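# Return scattered labware to assigned deck bays and lid the culture plate

## Task

After a crashed run, return every plate and block to a bay that the deck layout sheet assigns to its type (96-well culture plate with lid: bay 11; sealed 384-well plate: 13; sealed 96-well plates: 21, 22 or 33; sealed deep-well block: 23; all other bays stay empty). Seat the culture plate's lid completely on the culture plate. Each plate or block must rest level within its bay's corner guides with its cut corner at the back left. Everything must stay put after the gripper lets go and moves away.

## Robot and tools

Robot: one FANUC CRX-5iA arm carrying a Robotiq 2F-140 two-finger gripper. There is a single camera, cam_wrist (504x504), mounted on the wrist. Ware positions are known only from its images.

Deck: bays are numbered row then column, so bay 23 means row 2, column 3. Row 1 is nearest the arm and row 4 farthest; column 1 is on the left and column 4 on the right as seen from the arm. Column 4 bays sit higher than the rest. Parts start with their cut corner toward the back left. The lid slips over the culture plate body.

Frames: the state line reports end_effector_position (metres) and end_effector_quat_wxyz in the scene frame, whose origin is on the table top under the arm base; +z is up, and +y lies to the left when facing along +x. The base may be tilted and the printed position can be off, more so at long reach. end_effector_position is the point between the closed finger pads. Gripper axes: fingers point along +z, and they open and close along y. Closed fingertips extend about 33 mm past that point, open ones about 9 mm; closing pushes the tips roughly 24 mm further out, so keep clearance above surfaces.

Row format (used by execute_actions and move): 9 numbers, each in [-1, 1]: dx, dy, dz, rx, ry, rz, position, force_limit, speed. The first six are an offset, not a pose, in the gripper's own axes, measured from the gripper pose at the start of the action (for the first action of a call, from the last pose a result reported). A value of 1.0 equals 0.6 m or 180 degrees; rx, ry, rz form one rotation vector. position: +1 fully open (140 mm), about -0.8 where pads meet, -1 closes until blocked. force_limit: about 14 N at -1, 60 N at 0, 107 N at +1. speed: finger gap rate about 30 mm/s at -1, 140 at 0, 250 at +1.

execute_actions(actions): a list of actions; each action is a table of up to 15 rows, each row one control step of 1/30 s. If fewer than 15 rows, the last is repeated. Every row is an offset from the action's start pose, not from the previous row. An empty list simply returns state and images. Each step, the commanded pose is clipped to 70 mm and 16 degrees from the measured pose, so large offsets need several actions; the 'Hand target' line shows where the controller is heading.

move(target, speed, stop_force, blocking): target is one 9-number row, its offset taken from the pose in the latest result showing one; the gripper goes in a straight line there, turning the shorter way. Finger values are sent at the start. speed is in m/s, 0.002 to 0.5 (default 0.25); rotation is limited to twice that in rad/s. Paths last 0.5 to 10 s. The path ignores obstacles and the hand can lag, stray or overshoot speed near a stretched arm. stop_force (N, 20 to 80) ends the path when the estimated push against the motion rises by that amount for two steps; the hand then backs to its pose two steps earlier and holds. Use it with very slow speeds when approaching contact; it is unavailable in the first 0.2 s, unreliable on turning moves, and should be omitted when moving away from something pressed on. blocking=false returns after 0.5 s while the arm keeps going (not allowed with stop_force); other motion commands are refused until a result shows the end, so use wait or stop. The 'move:' line gives the ending (done, contact, off_target, moving, held, fault), which limits acted (paced = pose clipped; held = clearance check blocked some steps, after which motion may jump fast) and distance from target.

wait(seconds): 0 to 10; the arm keeps its last command; a running move continues and the wait returns early when it ends. stop(): brakes a running move; fingers keep going. zoom_image(camera, region): camera must be "cam_wrist"; region [x0, y0, x1, y1] in pixels from the top-left, at most 504 by 504. read_manual(section): licence texts only. finished_scene(scene): pass the current scene number; irreversible, ends that scene.

Gripping: send position -1 and confirm object_status is 2. Codes: 0 moving, 1 blocked while opening, 2 blocked while closing, 3 reached target or pads met. To squeeze harder, raise force_limit and change position by at least 0.01 (e.g. -1 to -0.98). position_measured is in counts: 3 open, 230 pads together.

Result lines: 'pose unreachable' means the clearance check (which treats the base mount as arm) altered or blocked the command. Flange force is an estimated outside force, noisy, includes held weight, 'no reading' near singular poses. MOTOR HOT warns of overheating; OVER-TEMPERATURE FAULT means brakes were set.

Avoid: the arm is stiff, so pressing even slightly past contact can trigger a fault; a joint hitting its load limit (147 N m for the first three joints, 36.8 N m for the wrist joints, held weight included) or 150 N external force stops the arm for 10 s and discards the rest of the call. Approach slowly. Occasional tugs on held parts or pushes on loose ones may occur. Never drop, slam or knock anything off the table. Finish by opening the fingers and retracting so nothing depends on the gripper.

Each tool is called after "Call:" as name([rows], argument=value, ...), one row to a line, values as JSON.

## Session

Call:
execute_actions(actions=[])

Scene clock: 0.00 s.
end_effector_position=(+0.5254, -0.1376, +0.5909) position_measured=3 object_status=3 end_effector_quat_wxyz=(-0.096, +0.987, -0.092, -0.086)
Joint positions: [ 0.265  0.131  0.219 -0.002 -1.657  1.308]
Joint velocities: [-0.     0.     0.     0.     0.001 -0.001]
Flange force (N, the push that the arm receives, along the gripper's own x y z axes): no reading
Hand target: +0.525, -0.138, +0.591; -0.096, +0.987, -0.092, -0.086

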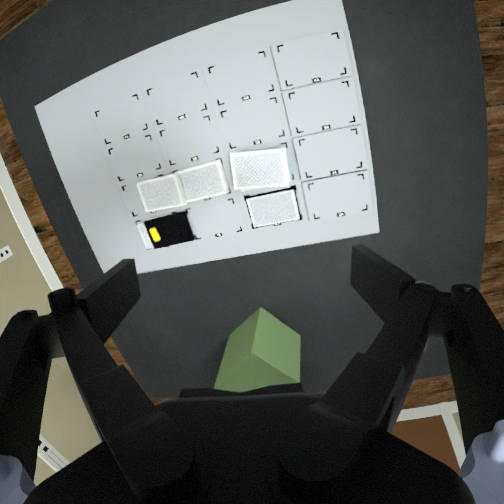

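Call:
move(target=[0,0,0.25,-0.0614,0.055,-0.0588,1,0,0])

Call:
zoom_image(camera="cam_wrist", region=[60,60,400,330])

Scene clock: 5.67 s.
end_effector_position=(+0.5023, -0.1072, +0.4458) position_measured=3 object_status=3 end_effector_quat_wxyz=(-0.000, +1.000, -0.000, -0.000)
Joint positions: [ 0.434  0.016 -0.364  0.265 -1.104  1.214]
Joint velocities: [ 0.003 -0.002 -0.008  0.006  0.006 -0.008]
Flange force (N, the push that the arm receives, along the gripper's own x y z axes): [6.5 -1.2 -3.2]
Hand target: +0.502, -0.107, +0.446; -0.000, +1.000, -0.000, -0.000
Off the commanded pose: 0.001 m, 0 deg.
move: done

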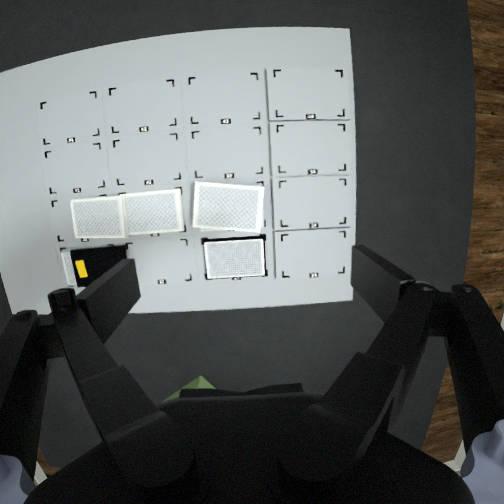

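Region (60, 60, 400, 330) of cam_wrist's 504x504 image, scaled by 1.482, with more detail than that image has; it fills the top 400 rows of this view, and the rest is white.

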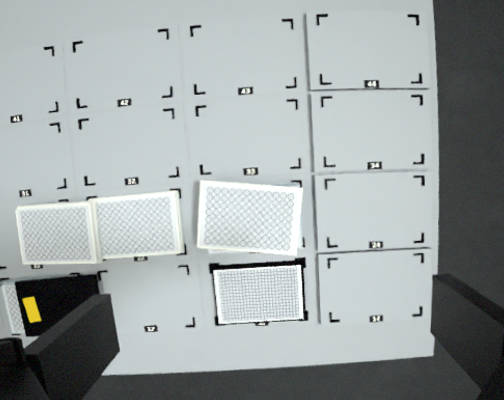

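Call:
move(target=[0,-0.1,0.35,0,0,0,1,0,0])

Call:
move(target=[0,-0.4,0,0,0,0,1,0,0])

Scene clock: 9.97 s.
end_effector_position=(+0.5023, -0.0477, +0.2360) position_measured=3 object_status=3 end_effector_quat_wxyz=(-0.000, +1.000, -0.001, -0.000)
Joint positions: [ 0.432  0.386 -0.549  0.443 -0.58   0.96 ]
Joint velocities: [-0.     0.002 -0.001  0.005  0.002 -0.005]
Flange force (N, the push that the arm receives, along the gripper's own x y z axes): [2.1 -1.4 -3.3]
Hand target: +0.502, -0.048, +0.236; -0.000, +1.000, -0.001, -0.000
Off the commanded pose: 0.001 m, 0 deg.
move: done

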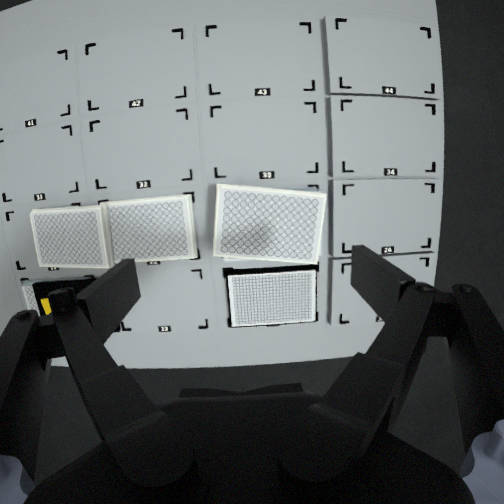

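Scene clock: 11.43 s.
end_effector_position=(+0.5022, +0.1921, +0.2358) position_measured=3 object_status=3 end_effector_quat_wxyz=(-0.000, +1.000, -0.001, -0.001)
Joint positions: [ 0.867  0.583 -0.387  0.429 -0.656  0.54 ]
Joint velocities: [ 0.002  0.003  0.003 -0.001 -0.002  0.   ]
Flange force (N, the push that the arm receives, along the gripper's own x y z axes): [2.0 -5.2 -4.5]
Hand target: +0.502, +0.192, +0.236; -0.000, +1.000, -0.001, -0.001
Off the commanded pose: 0.000 m, 0 deg.
move: done

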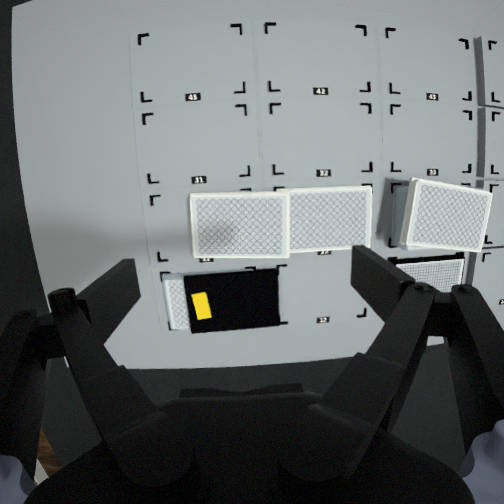

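Call:
move(target=[-0.01,0,0.2,0,0,-0.5,0.5,-0.3,0], speed=0.4)

Scene clock: 18.57 s.
end_effector_position=(+0.4963, +0.1918, +0.1160) position_measured=66 object_status=3 end_effector_quat_wxyz=(+0.000, +0.708, +0.706, +0.000)
Joint positions: [ 0.778  0.817 -0.423  0.704 -0.405  1.889]
Joint velocities: [ 0.006  0.006  0.028 -0.066 -0.02   0.066]
Flange force (N, the push that the arm receives, along the gripper's own x y z axes): [5.7 13.4 -1.2]
Hand target: +0.496, +0.192, +0.116; -0.000, +0.708, +0.707, -0.000
Off the commanded pose: 0.000 m, 0 deg.
move: done

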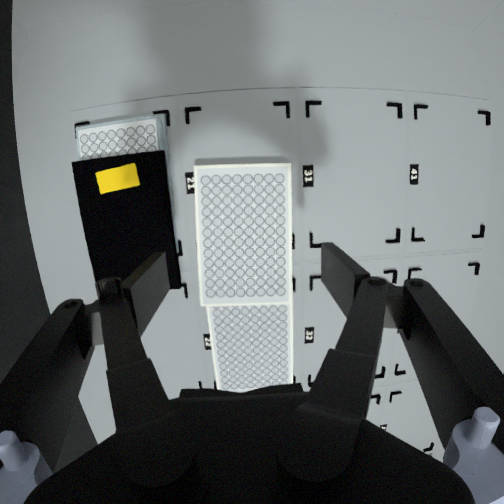

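Call:
move(target=[0.045,0,0.085,0,0,0,0.45,-0.3,0], speed=0.1)

Scene clock: 22.90 s.
end_effector_position=(+0.4966, +0.2188, +0.0651) position_measured=72 object_status=3 end_effector_quat_wxyz=(+0.000, +0.708, +0.706, +0.000)
Joint positions: [ 0.77   0.949 -0.369  0.846 -0.347  1.744]
Joint velocities: [-0.003  0.001 -0.007  0.025  0.006 -0.021]
Flange force (N, the push that the arm receives, along the gripper's own x y z axes): no reading
Hand target: +0.497, +0.219, +0.065; +0.000, +0.708, +0.706, +0.000
Off the commanded pose: 0.000 m, 0 deg.
move: done

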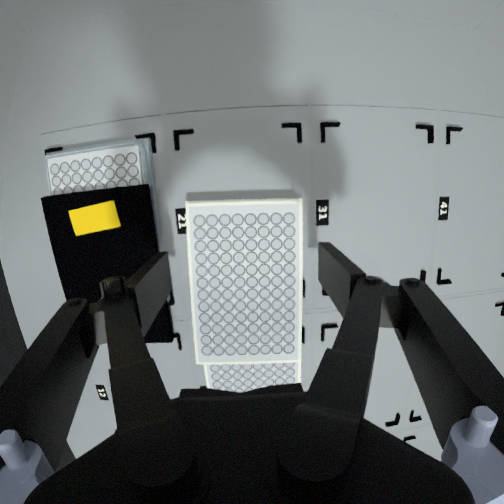

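Call:
move(target=[0,0.002,0.033,0,0,0,0.42,-0.3,0], speed=0.03)

Scene clock: 27.93 s.
end_effector_position=(+0.4981, +0.2189, +0.0455) position_measured=76 object_status=3 end_effector_quat_wxyz=(+0.000, +0.708, +0.706, +0.000)
Joint positions: [ 0.743  0.991 -0.36   0.932 -0.322  1.68 ]
Joint velocities: [-0.005  0.002 -0.007  0.022  0.004 -0.019]
Flange force (N, the push that the arm receives, along the gripper's own x y z axes): no reading
Hand target: +0.498, +0.219, +0.045; +0.000, +0.708, +0.706, -0.000
Off the commanded pose: 0.000 m, 0 deg.
move: done

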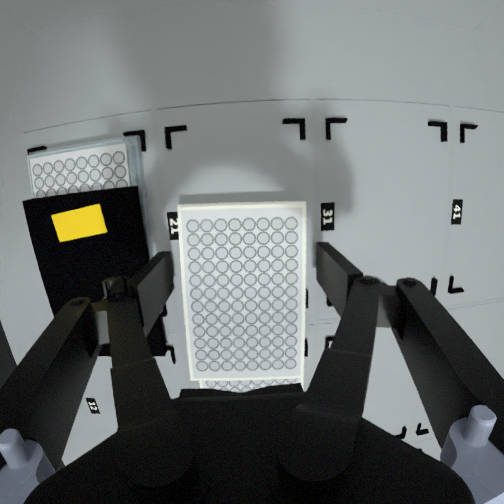

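Call:
move(target=[0,0,0.008,0,0,0,0.1,-1,-0.8], speed=0.02)

Scene clock: 31.20 s.
end_effector_position=(+0.4982, +0.2189, +0.0408) position_measured=100 object_status=2 end_effector_quat_wxyz=(+0.000, +0.708, +0.706, +0.000)
Joint positions: [ 0.736  1.001 -0.358  0.956 -0.316  1.662]
Joint velocities: [-0.002  0.001 -0.     0.011  0.001 -0.012]
Flange force (N, the push that the arm receives, along the gripper's own x y z axes): no reading
Hand target: +0.498, +0.219, +0.041; +0.000, +0.708, +0.706, +0.000
Off the commanded pose: 0.000 m, 0 deg.
move: done

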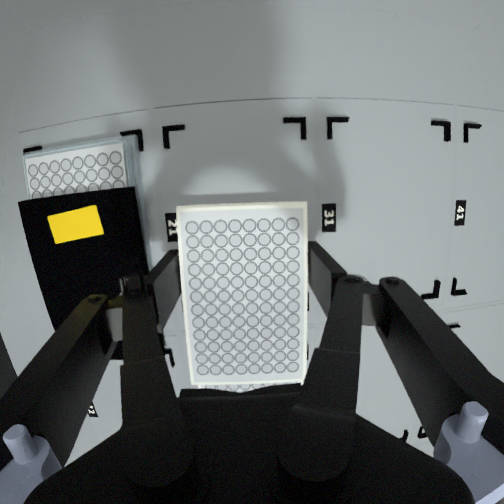

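Call:
execute_actions([
  [[0,0,0,0,0,0,-1,-0.2,-0.5]],
])

Call:
move(target=[0.07,0,-0.012,0,0.036,0,-1,-0.2,-0.5], speed=0.04)

Scene clock: 35.03 s.
end_effector_position=(+0.4982, +0.2188, +0.0407) position_measured=104 object_status=2 end_effector_quat_wxyz=(+0.000, +0.708, +0.706, +0.000)
Joint positions: [ 0.736  1.001 -0.358  0.956 -0.316  1.662]
Joint velocities: [ 0.    -0.     0.    -0.001 -0.     0.002]
Flange force (N, the push that the arm receives, along the gripper's own x y z axes): no reading
Hand target: +0.498, +0.219, +0.041; +0.000, +0.708, +0.706, +0.000
Off the commanded pose: 0.000 m, 0 deg.

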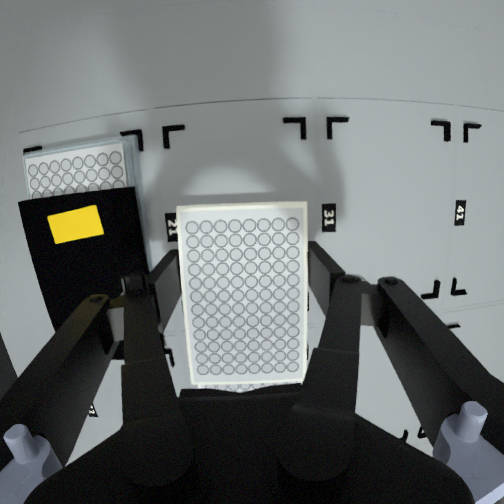

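Scene clock: 36.73 s.
end_effector_position=(+0.4983, +0.2609, +0.0481) position_measured=104 object_status=2 end_effector_quat_wxyz=(-0.039, +0.707, +0.705, +0.041)
Joint positions: [ 0.769  0.995 -0.337  0.811 -0.226  1.776]
Joint velocities: [ 0.013  0.006  0.021 -0.084 -0.014  0.072]
Flange force (N, the push that the arm receives, along the gripper's own x y z axes): no reading
Hand target: +0.498, +0.261, +0.048; -0.040, +0.707, +0.705, +0.040
Off the commanded pose: 0.000 m, 0 deg.
move: done

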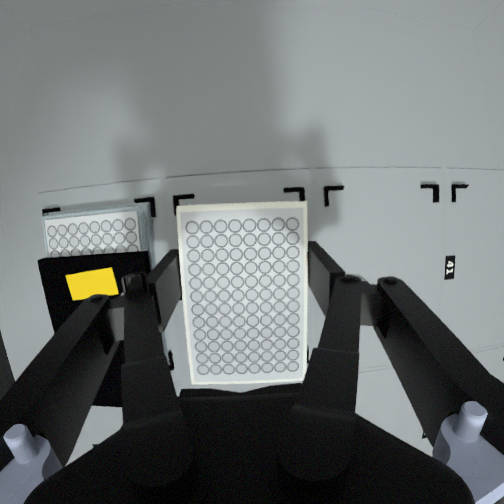

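Call:
move(target=[0.005,-0.004,0.009,0,0,-0.005,-1,-0.2,-0.5], speed=0.02)

Call:
zoom_image(camera="cam_wrist", region=[130,160,360,400])

Scene clock: 40.50 s.
end_effector_position=(+0.4961, +0.2645, +0.0432) position_measured=104 object_status=2 end_effector_quat_wxyz=(-0.039, +0.701, +0.711, +0.041)
Joint positions: [ 0.767  1.007 -0.339  0.852 -0.217  1.752]
Joint velocities: [-0.01   0.    -0.014  0.063  0.011 -0.05 ]
Flange force (N, the push that the arm receives, along the gripper's own x y z axes): no reading
Hand target: +0.496, +0.265, +0.043; -0.039, +0.701, +0.711, +0.041
Off the commanded pose: 0.000 m, 0 deg.
move: done

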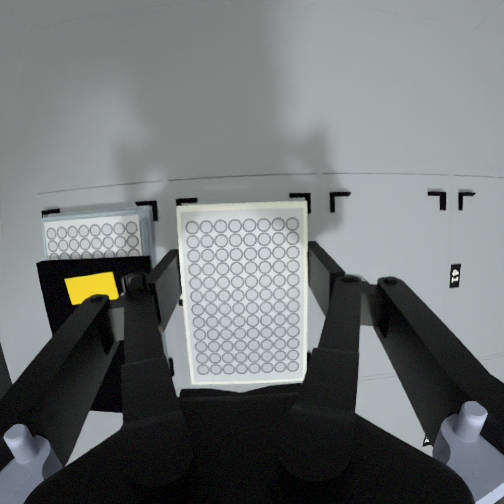

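Region (130, 160, 360, 400) of cam_wrist's 504x504 image, scaled by 2.100, with more detail than that image has; it fills the left 483 columns of this view, and the rest is white.

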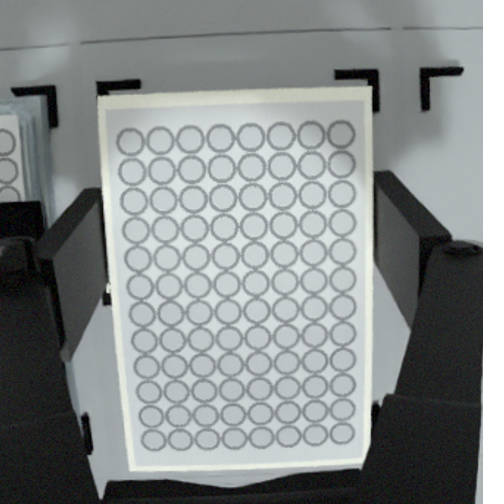

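Call:
move(target=[0.002,0.0015,0.005,0,0,0,-1,-0.2,-0.5], speed=0.01)

Call:
zoom_image(camera="cam_wrist", region=[130,160,360,400])

Scene clock: 43.50 s.
end_effector_position=(+0.4970, +0.2660, +0.0403) position_measured=104 object_status=2 end_effector_quat_wxyz=(-0.039, +0.701, +0.710, +0.041)
Joint positions: [ 0.766  1.014 -0.332  0.856 -0.216  1.748]
Joint velocities: [ 0.002  0.002  0.002 -0.003  0.001  0.003]
Flange force (N, the push that the arm receives, along the gripper's own x y z axes): no reading
Hand target: +0.497, +0.266, +0.040; -0.039, +0.701, +0.711, +0.041
Off the commanded pose: 0.000 m, 0 deg.
move: done

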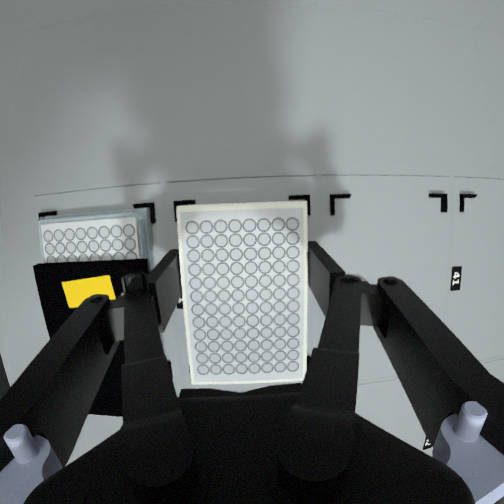

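Region (130, 160, 360, 400) of cam_wrist's 504x504 image, scaled by 2.100, with more detail than that image has; it fills the left 483 columns of this view, and the rest is white.

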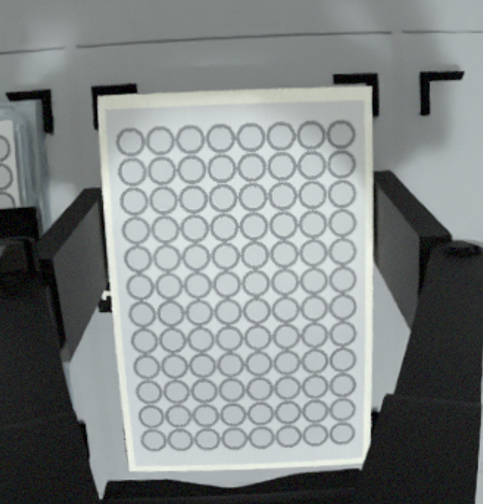

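Call:
move(target=[-0.0008,0.0003,0.0072,0,0,-0.002,-1,-0.2,-0.5], speed=0.008)

Call:
execute_actions([
  [[0,0,0,0,0,0,0.38,-0.2,-0.5]],
])

Call:
move(target=[-0.03,0,-0.1,0,-0.036,0,0.38,-0.2,-0.5], speed=0.1)

Call:
zoom_image(camera="cam_wrist", region=[50,120,350,400])

Scene clock: 58.93 s.
end_effector_position=(+0.4974, +0.2660, +0.0389) position_measured=104 object_status=2 end_effector_quat_wxyz=(-0.039, +0.700, +0.712, +0.041)
Joint positions: [ 0.762  1.018 -0.332  0.87  -0.214  1.741]
Joint velocities: [ 0.     0.     0.001  0.001 -0.001 -0.   ]
Flange force (N, the push that the arm receives, along the gripper's own x y z axes): no reading
Hand target: +0.497, +0.266, +0.039; -0.039, +0.700, +0.712, +0.041
Off the commanded pose: 0.003 m, 0 deg.
FORCE FAULT: contact force on the arm reached its limit, and the arm stopped for 10 seconds. The contact can be on any part of the arm, not only on its tool. That time counts as 20 of the actions that you can send in this scene. The arm's remaining commands of this call were not run. The arm holds still and accepts commands again. Move the arm away from the contact; if what it grips holds it there, let go first. Pushing or pulling that hard again can fault the arm again.
move: fault

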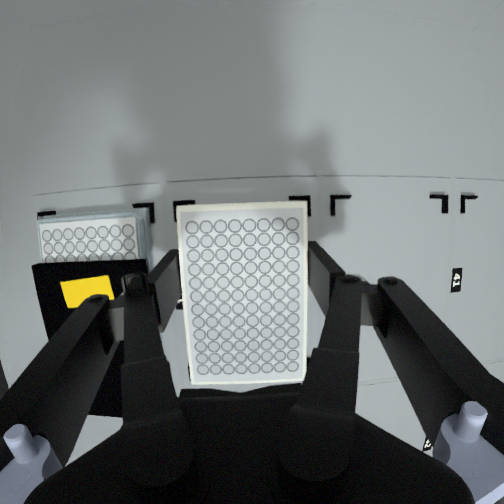

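not run: a fault stop came before this call.

not run: a fault stop came before this call.

Region (50, 120, 350, 400) of cam_wrist's 504x504 image, scaled by 1.680, with more detail than that image has; it fills the top 470 rows of this view, and the rest is white.

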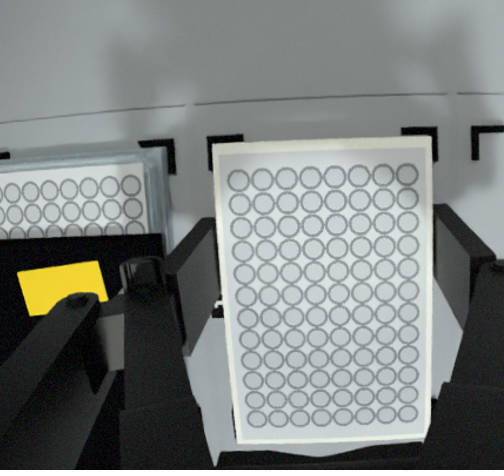

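Call:
execute_actions([
  [[0,0,-0.001,0,0,0,0.38,-0.2,-0.5]],
])

Call:
move(target=[-0.03,0,-0.1,0,-0.036,0,0.38,-0.2,-0.5], speed=0.1)

Call:
zoom_image(camera="cam_wrist", region=[50,120,350,400])

Scene clock: 62.13 s.
end_effector_position=(+0.4973, +0.2659, +0.0394) position_measured=81 object_status=3 end_effector_quat_wxyz=(-0.039, +0.700, +0.712, +0.041)
Joint positions: [ 0.763  1.016 -0.333  0.866 -0.215  1.745]
Joint velocities: [ 0.001 -0.    -0.001 -0.003 -0.001  0.002]
Flange force (N, the push that the arm receives, along the gripper's own x y z axes): no reading
Hand target: +0.497, +0.266, +0.039; -0.039, +0.700, +0.712, +0.041
Off the commanded pose: 0.000 m, 0 deg.

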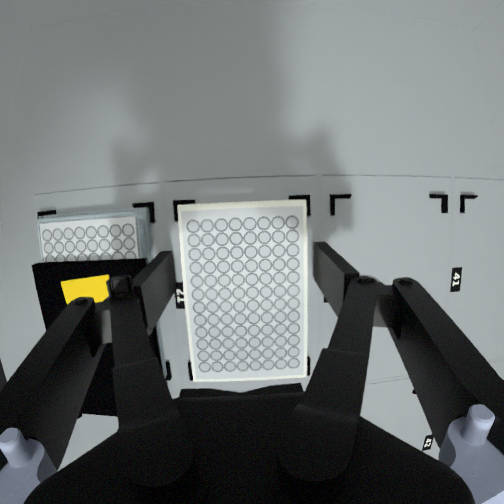

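Scene clock: 63.17 s.
end_effector_position=(+0.4972, +0.2413, +0.0969) position_measured=81 object_status=3 end_effector_quat_wxyz=(+0.001, +0.701, +0.713, +0.001)
Joint positions: [ 0.845  0.907 -0.334  0.687 -0.417  1.858]
Joint velocities: [ 0.002  0.     0.01  -0.022 -0.01   0.02 ]
Flange force (N, the push that the arm receives, along the gripper's own x y z axes): [5.0 7.6 -5.6]
Hand target: +0.497, +0.241, +0.097; +0.001, +0.701, +0.713, +0.001
Off the commanded pose: 0.000 m, 0 deg.
move: done

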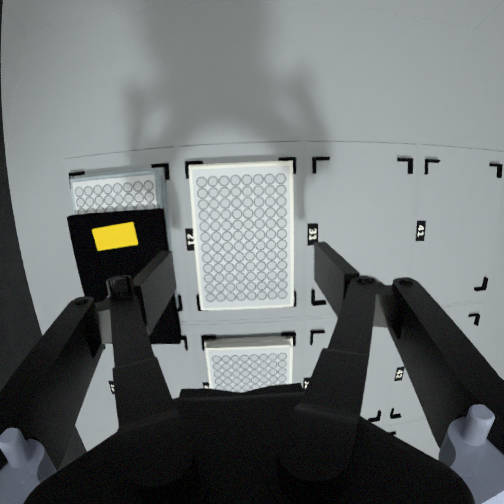

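Region (50, 120, 350, 400) of cam_wrist's 504x504 image, scaled by 1.680, with more detail than that image has; it fills the top 470 rows of this view, and the rest is white.

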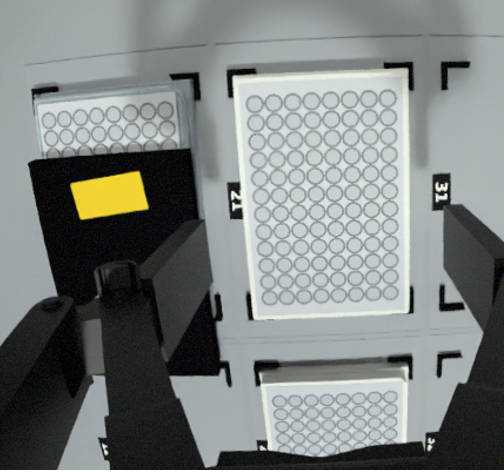

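Call:
move(target=[-0.05,-0.178,0.02,0,0,0,0.45,-0.5,-0.5], speed=0.06)

Scene clock: 67.17 s.
end_effector_position=(+0.3913, +0.2094, +0.0847) position_measured=72 object_status=3 end_effector_quat_wxyz=(-0.001, +0.701, +0.713, -0.005)
Joint positions: [ 0.709  0.83  -0.708  1.526 -0.257  1.115]
Joint velocities: [-0.124 -0.012 -0.049  0.437 -0.    -0.316]
Flange force (N, the push that the arm receives, along the gripper's own x y z axes): no reading
Hand target: +0.391, +0.209, +0.085; +0.000, +0.701, +0.713, -0.003
Off the commanded pose: 0.000 m, 1 deg.
move: done

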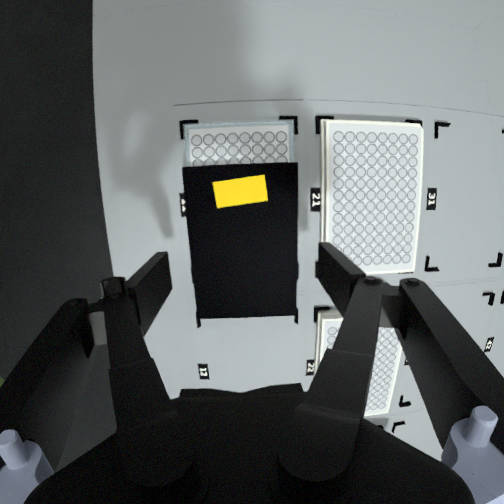

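Call:
move(target=[0.01,0,0.058,0,0,0,0.4,-0.5,-0.5], speed=0.025)

Call:
execute_actions([
  [[0,0,0,0,0,0,-1,-0.6,-0.7]],
])

Call:
move(target=[0,0,-0.018,0,-0.03,0,-1,-0.6,-0.7], speed=0.03)

Call:
move(target=[0.045,0,-0.004,0,0,0,-1,-0.6,-0.7], speed=0.03)

Call:
zoom_image(camera="cam_wrist", region=[120,110,380,390])

Scene clock: 74.60 s.
end_effector_position=(+0.3910, +0.2152, +0.0500) position_measured=78 object_status=3 end_effector_quat_wxyz=(-0.001, +0.701, +0.713, -0.005)
Joint positions: [ 0.632  0.922 -0.659  1.767 -0.26   0.945]
Joint velocities: [-0.005  0.002  0.001  0.018 -0.001 -0.01 ]
Flange force (N, the push that the arm receives, along the gripper's own x y z axes): no reading
Hand target: +0.391, +0.215, +0.050; -0.001, +0.701, +0.713, -0.005
Off the commanded pose: 0.000 m, 0 deg.
move: done

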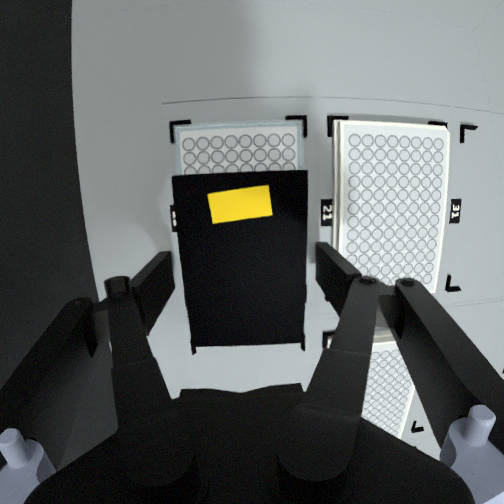

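Scene clock: 75.10 s.
end_effector_position=(+0.3910, +0.2151, +0.0499) position_measured=103 object_status=2 end_effector_quat_wxyz=(-0.001, +0.701, +0.713, -0.005)
Joint positions: [ 0.631  0.922 -0.659  1.767 -0.26   0.945]
Joint velocities: [-0.     0.    -0.    -0.001  0.     0.001]
Flange force (N, the push that the arm receives, along the gripper's own x y z axes): no reading
Hand target: +0.391, +0.215, +0.050; -0.001, +0.701, +0.713, -0.005
Off the commanded pose: 0.000 m, 0 deg.

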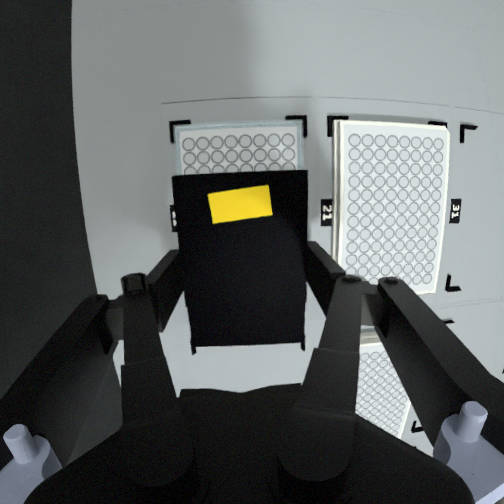

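Scene clock: 76.90 s.
end_effector_position=(+0.3908, +0.2152, +0.0606) position_measured=103 object_status=2 end_effector_quat_wxyz=(+0.032, +0.700, +0.713, -0.037)
Joint positions: [ 0.824  0.93  -0.617  1.32  -0.345  1.2  ]
Joint velocities: [ 0.035  0.006  0.022 -0.119 -0.012  0.085]
Flange force (N, the push that the arm receives, along the gripper's own x y z axes): no reading
Hand target: +0.391, +0.215, +0.061; +0.033, +0.700, +0.713, -0.038
Off the commanded pose: 0.000 m, 0 deg.
move: done

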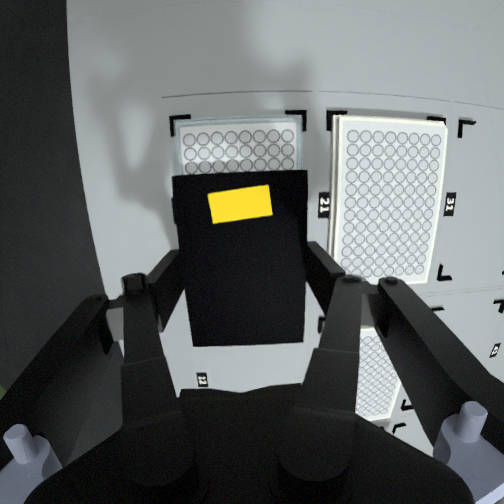

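Scene clock: 78.10 s.
end_effector_position=(+0.3902, +0.2423, +0.0604) position_measured=103 object_status=2 end_effector_quat_wxyz=(+0.032, +0.700, +0.713, -0.037)
Joint positions: [ 0.908  0.959 -0.559  1.165 -0.357  1.275]
Joint velocities: [ 0.01   0.003  0.009 -0.036 -0.005  0.025]
Flange force (N, the push that the arm receives, along the gripper's own x y z axes): no reading
Hand target: +0.390, +0.242, +0.060; +0.032, +0.700, +0.713, -0.037
Off the commanded pose: 0.000 m, 0 deg.
move: done

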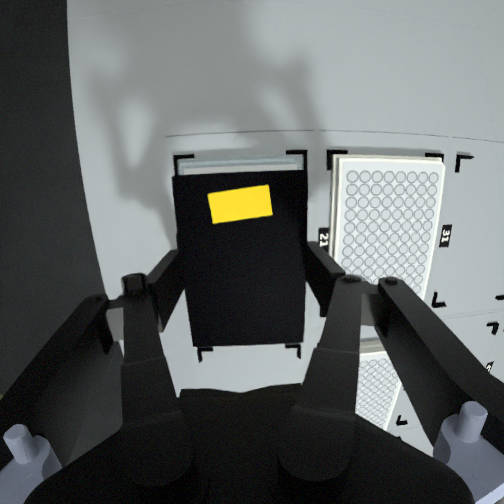

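Region (120, 110, 380, 390) of cam_wrist's 504x504 image, scaled by 1.800, with more detail than that image has; it fills the left 468 columns of this view, and the rest is white.

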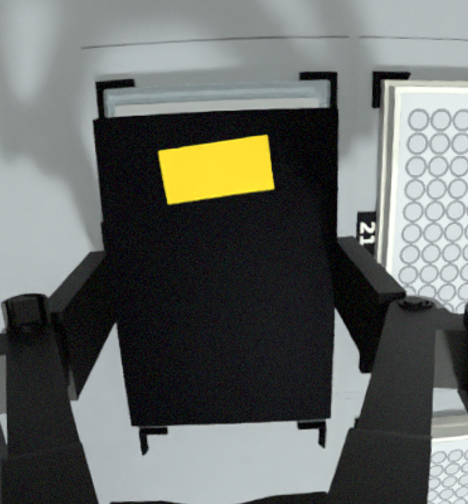

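Call:
move(target=[0.011,0,0.003,0,0,0,-1,-0.6,-0.7], speed=0.015)

Call:
zoom_image(camera="cam_wrist", region=[150,130,350,230])

Scene clock: 81.27 s.
end_effector_position=(+0.3900, +0.2486, +0.0579) position_measured=103 object_status=2 end_effector_quat_wxyz=(+0.032, +0.700, +0.713, -0.037)
Joint positions: [ 0.922  0.971 -0.543  1.143 -0.359  1.284]
Joint velocities: [ 0.004  0.003  0.005 -0.01  -0.001  0.005]
Flange force (N, the push that the arm receives, along the gripper's own x y z axes): no reading
Hand target: +0.390, +0.249, +0.058; +0.032, +0.700, +0.713, -0.037
Off the commanded pose: 0.000 m, 0 deg.
move: done

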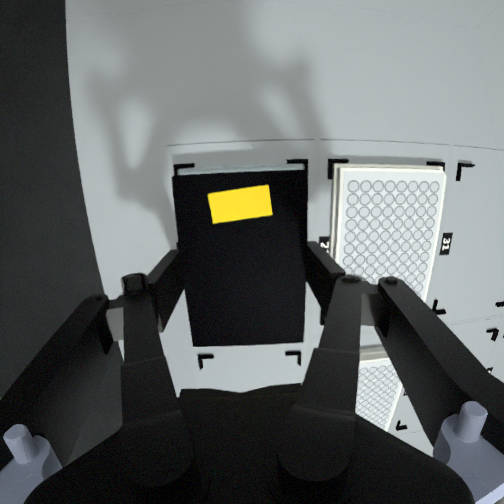

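Region (150, 130, 350, 230) of cam_wrist's 504x504 image, scaled by 2.520, with more detail than that image has.

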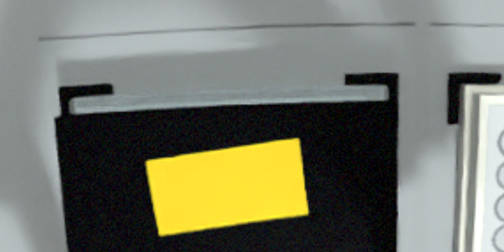

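Call:
move(target=[0.003,0.0005,0.002,0,0,0,-1,-0.6,-0.7], speed=0.01)

Call:
move(target=[0.001,0,0.01,0,0,0,-1,-0.6,-0.7], speed=0.008)

Call:
zoom_image(camera="cam_wrist", region=[150,130,350,230])

Scene clock: 85.40 s.
end_effector_position=(+0.3903, +0.2502, +0.0566) position_measured=103 object_status=2 end_effector_quat_wxyz=(+0.032, +0.700, +0.713, -0.037)
Joint positions: [ 0.924  0.976 -0.538  1.14  -0.359  1.285]
Joint velocities: [ 0.001  0.001  0.001 -0.     0.     0.001]
Flange force (N, the push that the arm receives, along the gripper's own x y z axes): no reading
Hand target: +0.390, +0.250, +0.057; +0.032, +0.700, +0.713, -0.037
Off the commanded pose: 0.000 m, 0 deg.
move: done

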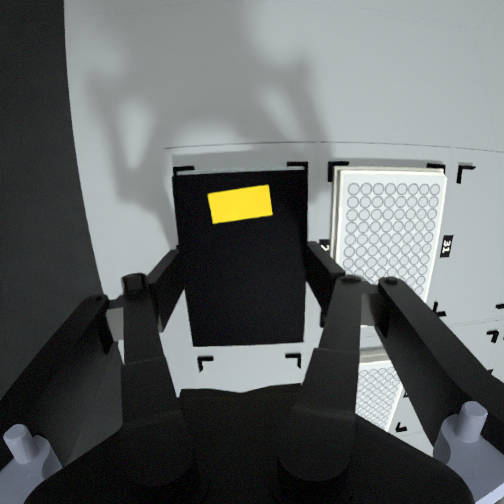

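Scene clock: 86.37 s.
end_effector_position=(+0.3903, +0.2503, +0.0506) position_measured=103 object_status=2 end_effector_quat_wxyz=(+0.032, +0.700, +0.713, -0.037)
Joint positions: [ 0.912  0.989 -0.535  1.176 -0.355  1.259]
Joint velocities: [-0.003  0.001 -0.     0.012  0.001 -0.008]
Flange force (N, the push that the arm receives, along the gripper's own x y z axes): no reading
Hand target: +0.390, +0.250, +0.051; +0.032, +0.700, +0.713, -0.037
Off the commanded pose: 0.000 m, 0 deg.
move: done

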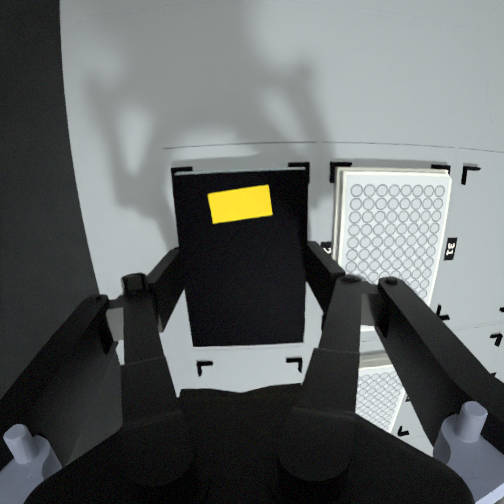

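Region (150, 130, 350, 230) of cam_wrist's 504x504 image, scaled by 2.520, with more detail than that image has.

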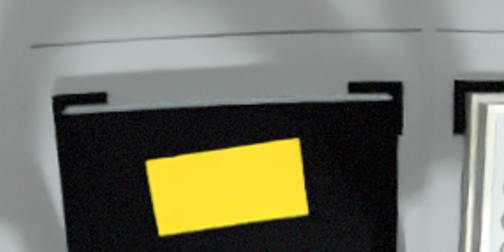

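Going in without slipping.

Call:
move(target=[0.0007,0,0.007,0,0,0,-1,-0.6,-0.7], speed=0.008)

Call:
execute_actions([
  [[0,0,0,0,0,0,0.38,-0.6,-0.5]],
])

Call:
move(target=[-0.015,0,-0.15,0,0,0,0.38,-0.6,-0.5], speed=0.1)

Call:
move(target=[-0.1,0.178,-0.02,0,0.031,0,1,-0.6,0], speed=0.15)

Call:
zoom_image(camera="cam_wrist", region=[60,70,320,290])

Scene clock: 93.37 s.
end_effector_position=(+0.3904, +0.2503, +0.0465) position_measured=103 object_status=2 end_effector_quat_wxyz=(+0.032, +0.700, +0.713, -0.037)
Joint positions: [ 0.904  0.998 -0.532  1.201 -0.352  1.241]
Joint velocities: [-0.003  0.001  0.001  0.011  0.001 -0.008]
Flange force (N, the push that the arm receives, along the gripper's own x y z axes): no reading
Hand target: +0.390, +0.250, +0.046; +0.032, +0.700, +0.713, -0.037
Off the commanded pose: 0.000 m, 0 deg.
move: done

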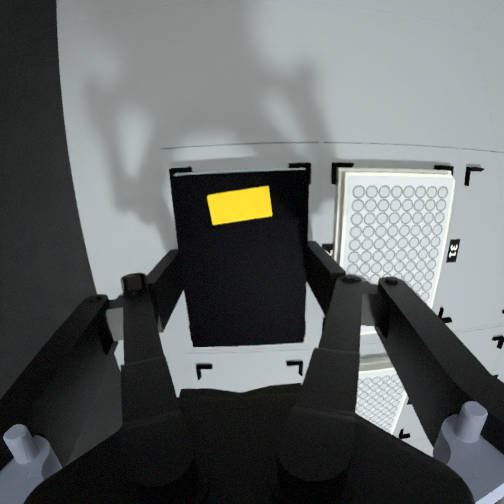

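Scene clock: 93.87 s.
end_effector_position=(+0.3904, +0.2502, +0.0464) position_measured=81 object_status=3 end_effector_quat_wxyz=(+0.032, +0.700, +0.713, -0.037)
Joint positions: [ 0.903  0.998 -0.532  1.201 -0.352  1.241]
Joint velocities: [ 0.    -0.001 -0.    -0.    -0.001 -0.   ]
Flange force (N, the push that the arm receives, along the gripper's own x y z axes): no reading
Hand target: +0.390, +0.250, +0.047; +0.032, +0.700, +0.713, -0.037
Off the commanded pose: 0.000 m, 0 deg.

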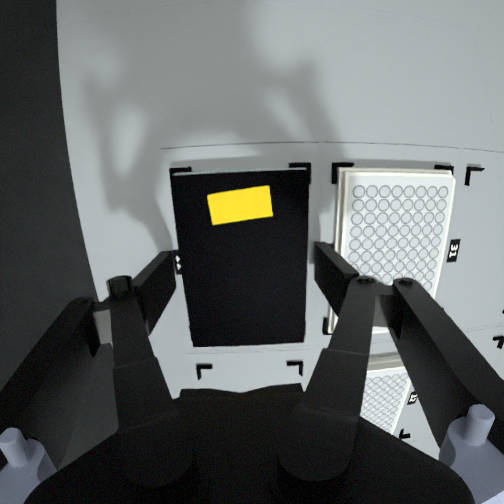

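Scene clock: 95.23 s.
end_effector_position=(+0.3907, +0.2502, +0.1367) position_measured=81 object_status=3 end_effector_quat_wxyz=(+0.032, +0.700, +0.713, -0.037)
Joint positions: [ 1.054  0.804 -0.542  0.728 -0.475  1.592]
Joint velocities: [ 0.002 -0.     0.009 -0.022 -0.008  0.019]
Flange force (N, the push that the arm receives, along the gripper's own x y z axes): [3.8 2.5 -5.6]
Hand target: +0.391, +0.250, +0.137; +0.032, +0.700, +0.713, -0.037
Off the commanded pose: 0.000 m, 0 deg.
move: done

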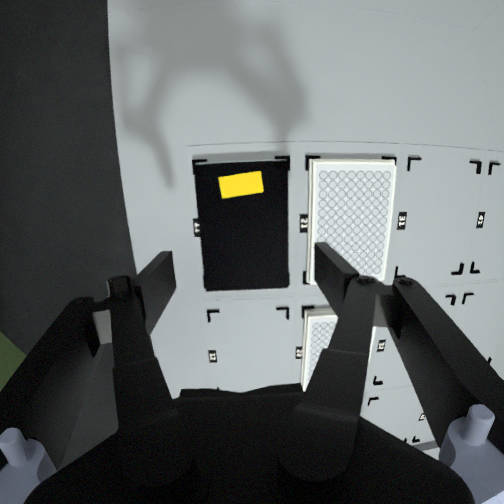

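Scene clock: 96.53 s.
end_effector_position=(+0.4986, +0.1939, +0.1539) position_measured=3 object_status=3 end_effector_quat_wxyz=(-0.002, +0.701, +0.713, -0.003)
Joint positions: [ 0.817  0.746 -0.399  0.56  -0.494  2.025]
Joint velocities: [-0.002  0.004  0.015 -0.025 -0.011  0.027]
Flange force (N, the push that the arm receives, along the gripper's own x y z axes): [4.7 12.1 -4.8]
Hand target: +0.499, +0.194, +0.154; -0.002, +0.701, +0.713, -0.003
Off the commanded pose: 0.000 m, 0 deg.
move: done

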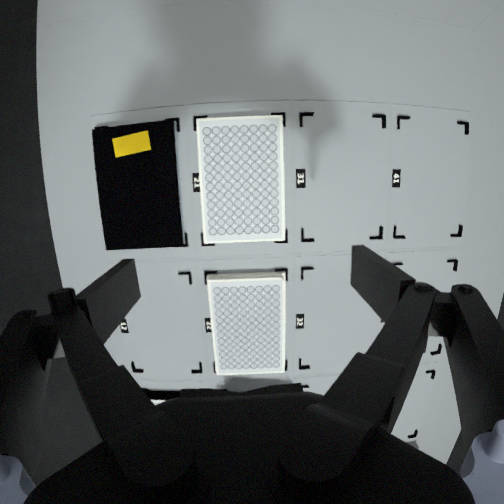

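Region (60, 70, 320, 290) of cam_wrist's 504x504 image, scaled by 1.938, with more detail than that image has; it fills the top 426 rows of this view, and the rest is white.

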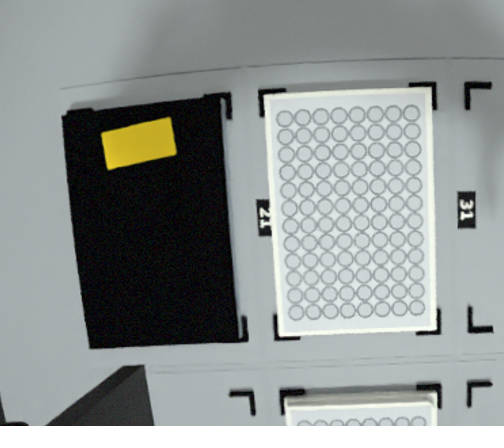

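Call:
move(target=[-0.46,0,0.03,-0.0022,0,0.045,0.6,-0.2,0], speed=0.2)

Scene clock: 101.47 s.
end_effector_position=(+0.5038, -0.0821, +0.1363) position_measured=53 object_status=3 end_effector_quat_wxyz=(+0.001, +0.749, +0.662, -0.000)
Joint positions: [ 0.275  0.597 -0.565  0.701 -0.346  2.275]
Joint velocities: [-0.     0.003  0.012 -0.032 -0.008  0.029]
Flange force (N, the push that the arm receives, along the gripper's own x y z axes): no reading
Hand target: +0.504, -0.082, +0.136; +0.001, +0.750, +0.662, -0.000
Off the commanded pose: 0.001 m, 0 deg.
move: done

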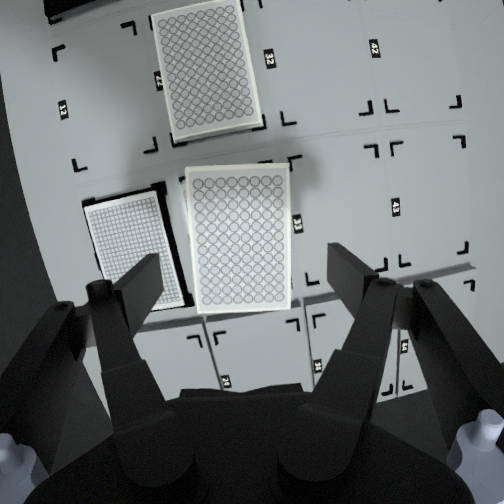

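Call:
move(target=[0,-0.005,0.083,0,0,0,0.45,-0.2,0], speed=0.06)

Scene clock: 105.23 s.
end_effector_position=(+0.5008, -0.0819, +0.0865) position_measured=72 object_status=3 end_effector_quat_wxyz=(-0.001, +0.749, +0.662, -0.001)
Joint positions: [ 0.184  0.705 -0.588  1.039 -0.239  2.011]
Joint velocities: [-0.041 -0.004 -0.038  0.198  0.026 -0.161]
Flange force (N, the push that the arm receives, along the gripper's own x y z axes): no reading
Hand target: +0.501, -0.082, +0.087; +0.000, +0.749, +0.662, -0.001
Off the commanded pose: 0.000 m, 0 deg.
move: done

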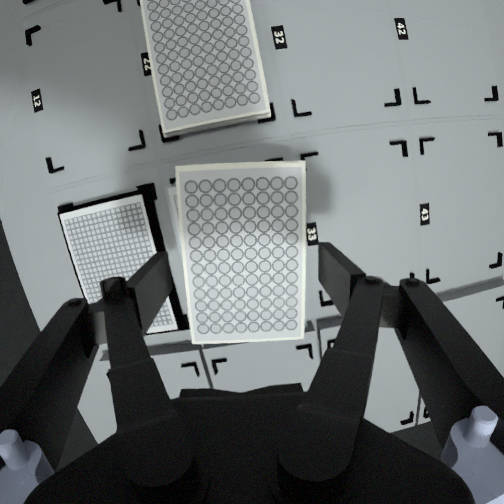

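Call:
execute_actions([
  [[0,0,0,0,0,0,-1,-0.2,-0.5]],
])

Call:
move(target=[0,0,-0.02,0,0,-0.045,-1,-0.2,-0.5], speed=0.06)

Call:
move(target=[0,0.181,0,0,0,0,-1,-0.2,-0.5], speed=0.08)

Call:
move(target=[0,0,0.06,0,0,0,-1,-0.2,-0.5], speed=0.04)

Call:
zoom_image(camera="cam_wrist", region=[130,130,360,370])

Scene clock: 110.60 s.
end_effector_position=(+0.5009, -0.0819, +0.0866) position_measured=109 object_status=2 end_effector_quat_wxyz=(-0.001, +0.749, +0.662, -0.001)
Joint positions: [ 0.184  0.705 -0.588  1.041 -0.238  2.009]
Joint velocities: [ 0.002  0.001  0.002 -0.01  -0.002  0.009]
Flange force (N, the push that the arm receives, along the gripper's own x y z axes): no reading
Hand target: +0.501, -0.082, +0.087; -0.001, +0.749, +0.662, -0.001
Off the commanded pose: 0.000 m, 0 deg.

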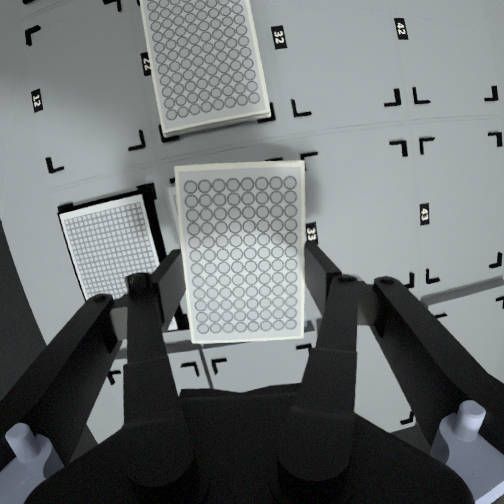

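Scene clock: 112.07 s.
end_effector_position=(+0.5009, -0.0819, +0.0986) position_measured=110 object_status=2 end_effector_quat_wxyz=(+0.000, +0.701, +0.713, -0.001)
Joint positions: [ 0.21   0.678 -0.587  0.948 -0.259  2.221]
Joint velocities: [ 0.019 -0.     0.024 -0.102 -0.018  0.09 ]
Flange force (N, the push that the arm receives, along the gripper's own x y z axes): no reading
Hand target: +0.501, -0.082, +0.099; -0.000, +0.701, +0.713, -0.001
Off the commanded pose: 0.000 m, 0 deg.
move: done

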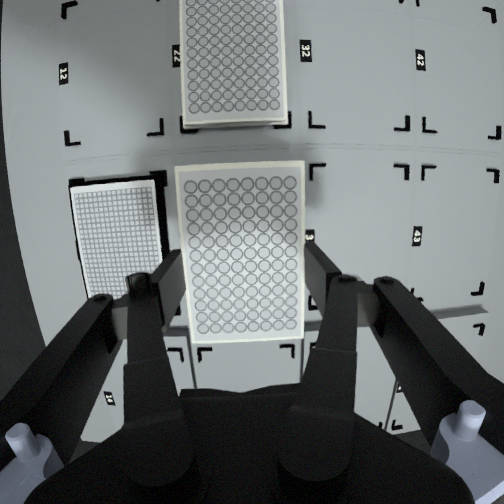

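Scene clock: 113.83 s.
end_effector_position=(+0.6094, -0.0793, +0.0985) position_measured=110 object_status=2 end_effector_quat_wxyz=(-0.000, +0.701, +0.713, -0.000)
Joint positions: [ 0.281  0.816 -0.161  0.469 -0.503  2.664]
Joint velocities: [-0.002  0.002  0.008 -0.01  -0.006  0.011]
Flange force (N, the push that the arm receives, along the gripper's own x y z axes): [0.2 1.7 0.3]
Hand target: +0.609, -0.080, +0.098; -0.000, +0.701, +0.713, -0.000
Off the commanded pose: 0.001 m, 0 deg.
move: done

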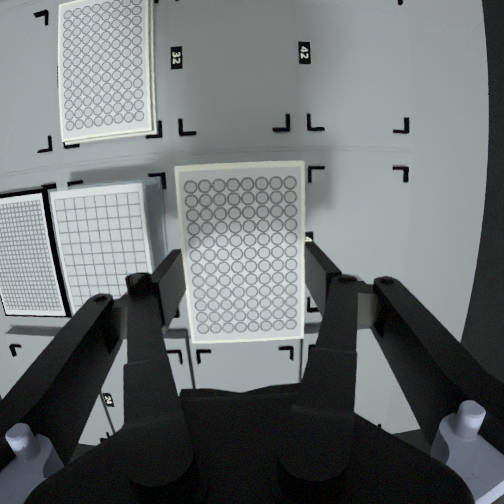

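Scene clock: 115.07 s.
end_effector_position=(+0.6094, -0.0794, +0.0626) position_measured=110 object_status=2 end_effector_quat_wxyz=(-0.000, +0.701, +0.713, -0.000)
Joint positions: [ 0.263  0.89  -0.141  0.516 -0.452  2.628]
Joint velocities: [-0.     0.002  0.     0.002  0.002 -0.005]
Flange force (N, the push that the arm receives, along the gripper's own x y z axes): [-0.7 5.9 -3.1]
Hand target: +0.609, -0.079, +0.063; -0.000, +0.701, +0.713, -0.000
Off the commanded pose: 0.000 m, 0 deg.
move: done

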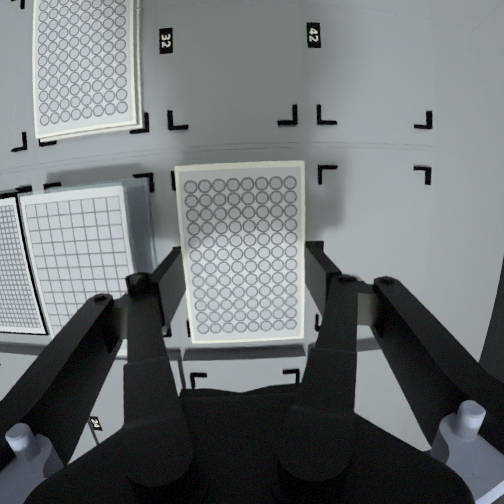

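Region (130, 130, 360, 370) of cam_wrist's 504x504 image, scaled by 2.100, with more detail than that image has; it fills the left 483 columns of this view, and the rest is white.

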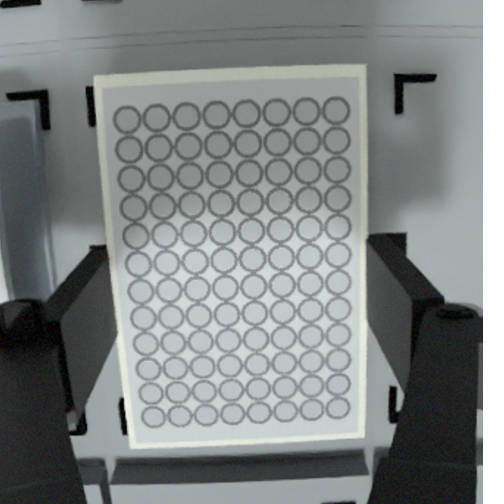

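Call:
move(target=[-0.0125,-0.005,0.016,0,0,0,-1,-0.2,-0.5], speed=0.02)

Call:
zoom_image(camera="cam_wrist", region=[130,130,360,370])

Scene clock: 120.13 s.
end_effector_position=(+0.6066, -0.0870, +0.0531) position_measured=110 object_status=2 end_effector_quat_wxyz=(-0.000, +0.701, +0.713, -0.000)
Joint positions: [ 0.245  0.904 -0.142  0.532 -0.434  2.627]
Joint velocities: [-0.002  0.001 -0.001  0.002  0.002 -0.002]
Flange force (N, the push that the arm receives, along the gripper's own x y z axes): [-0.1 1.1 -1.0]
Hand target: +0.607, -0.087, +0.053; -0.000, +0.701, +0.713, -0.000
Off the commanded pose: 0.000 m, 0 deg.
move: done

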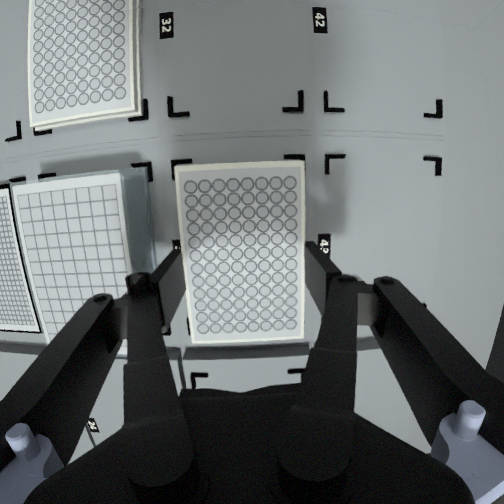

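Region (130, 130, 360, 370) of cam_wrist's 504x504 image, scaled by 2.100, with more detail than that image has; it fills the left 483 columns of this view, and the rest is white.

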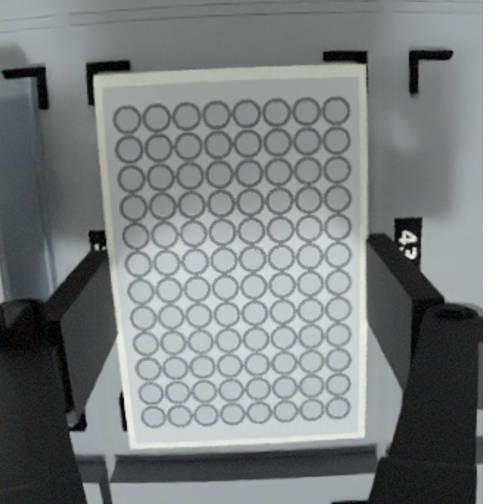

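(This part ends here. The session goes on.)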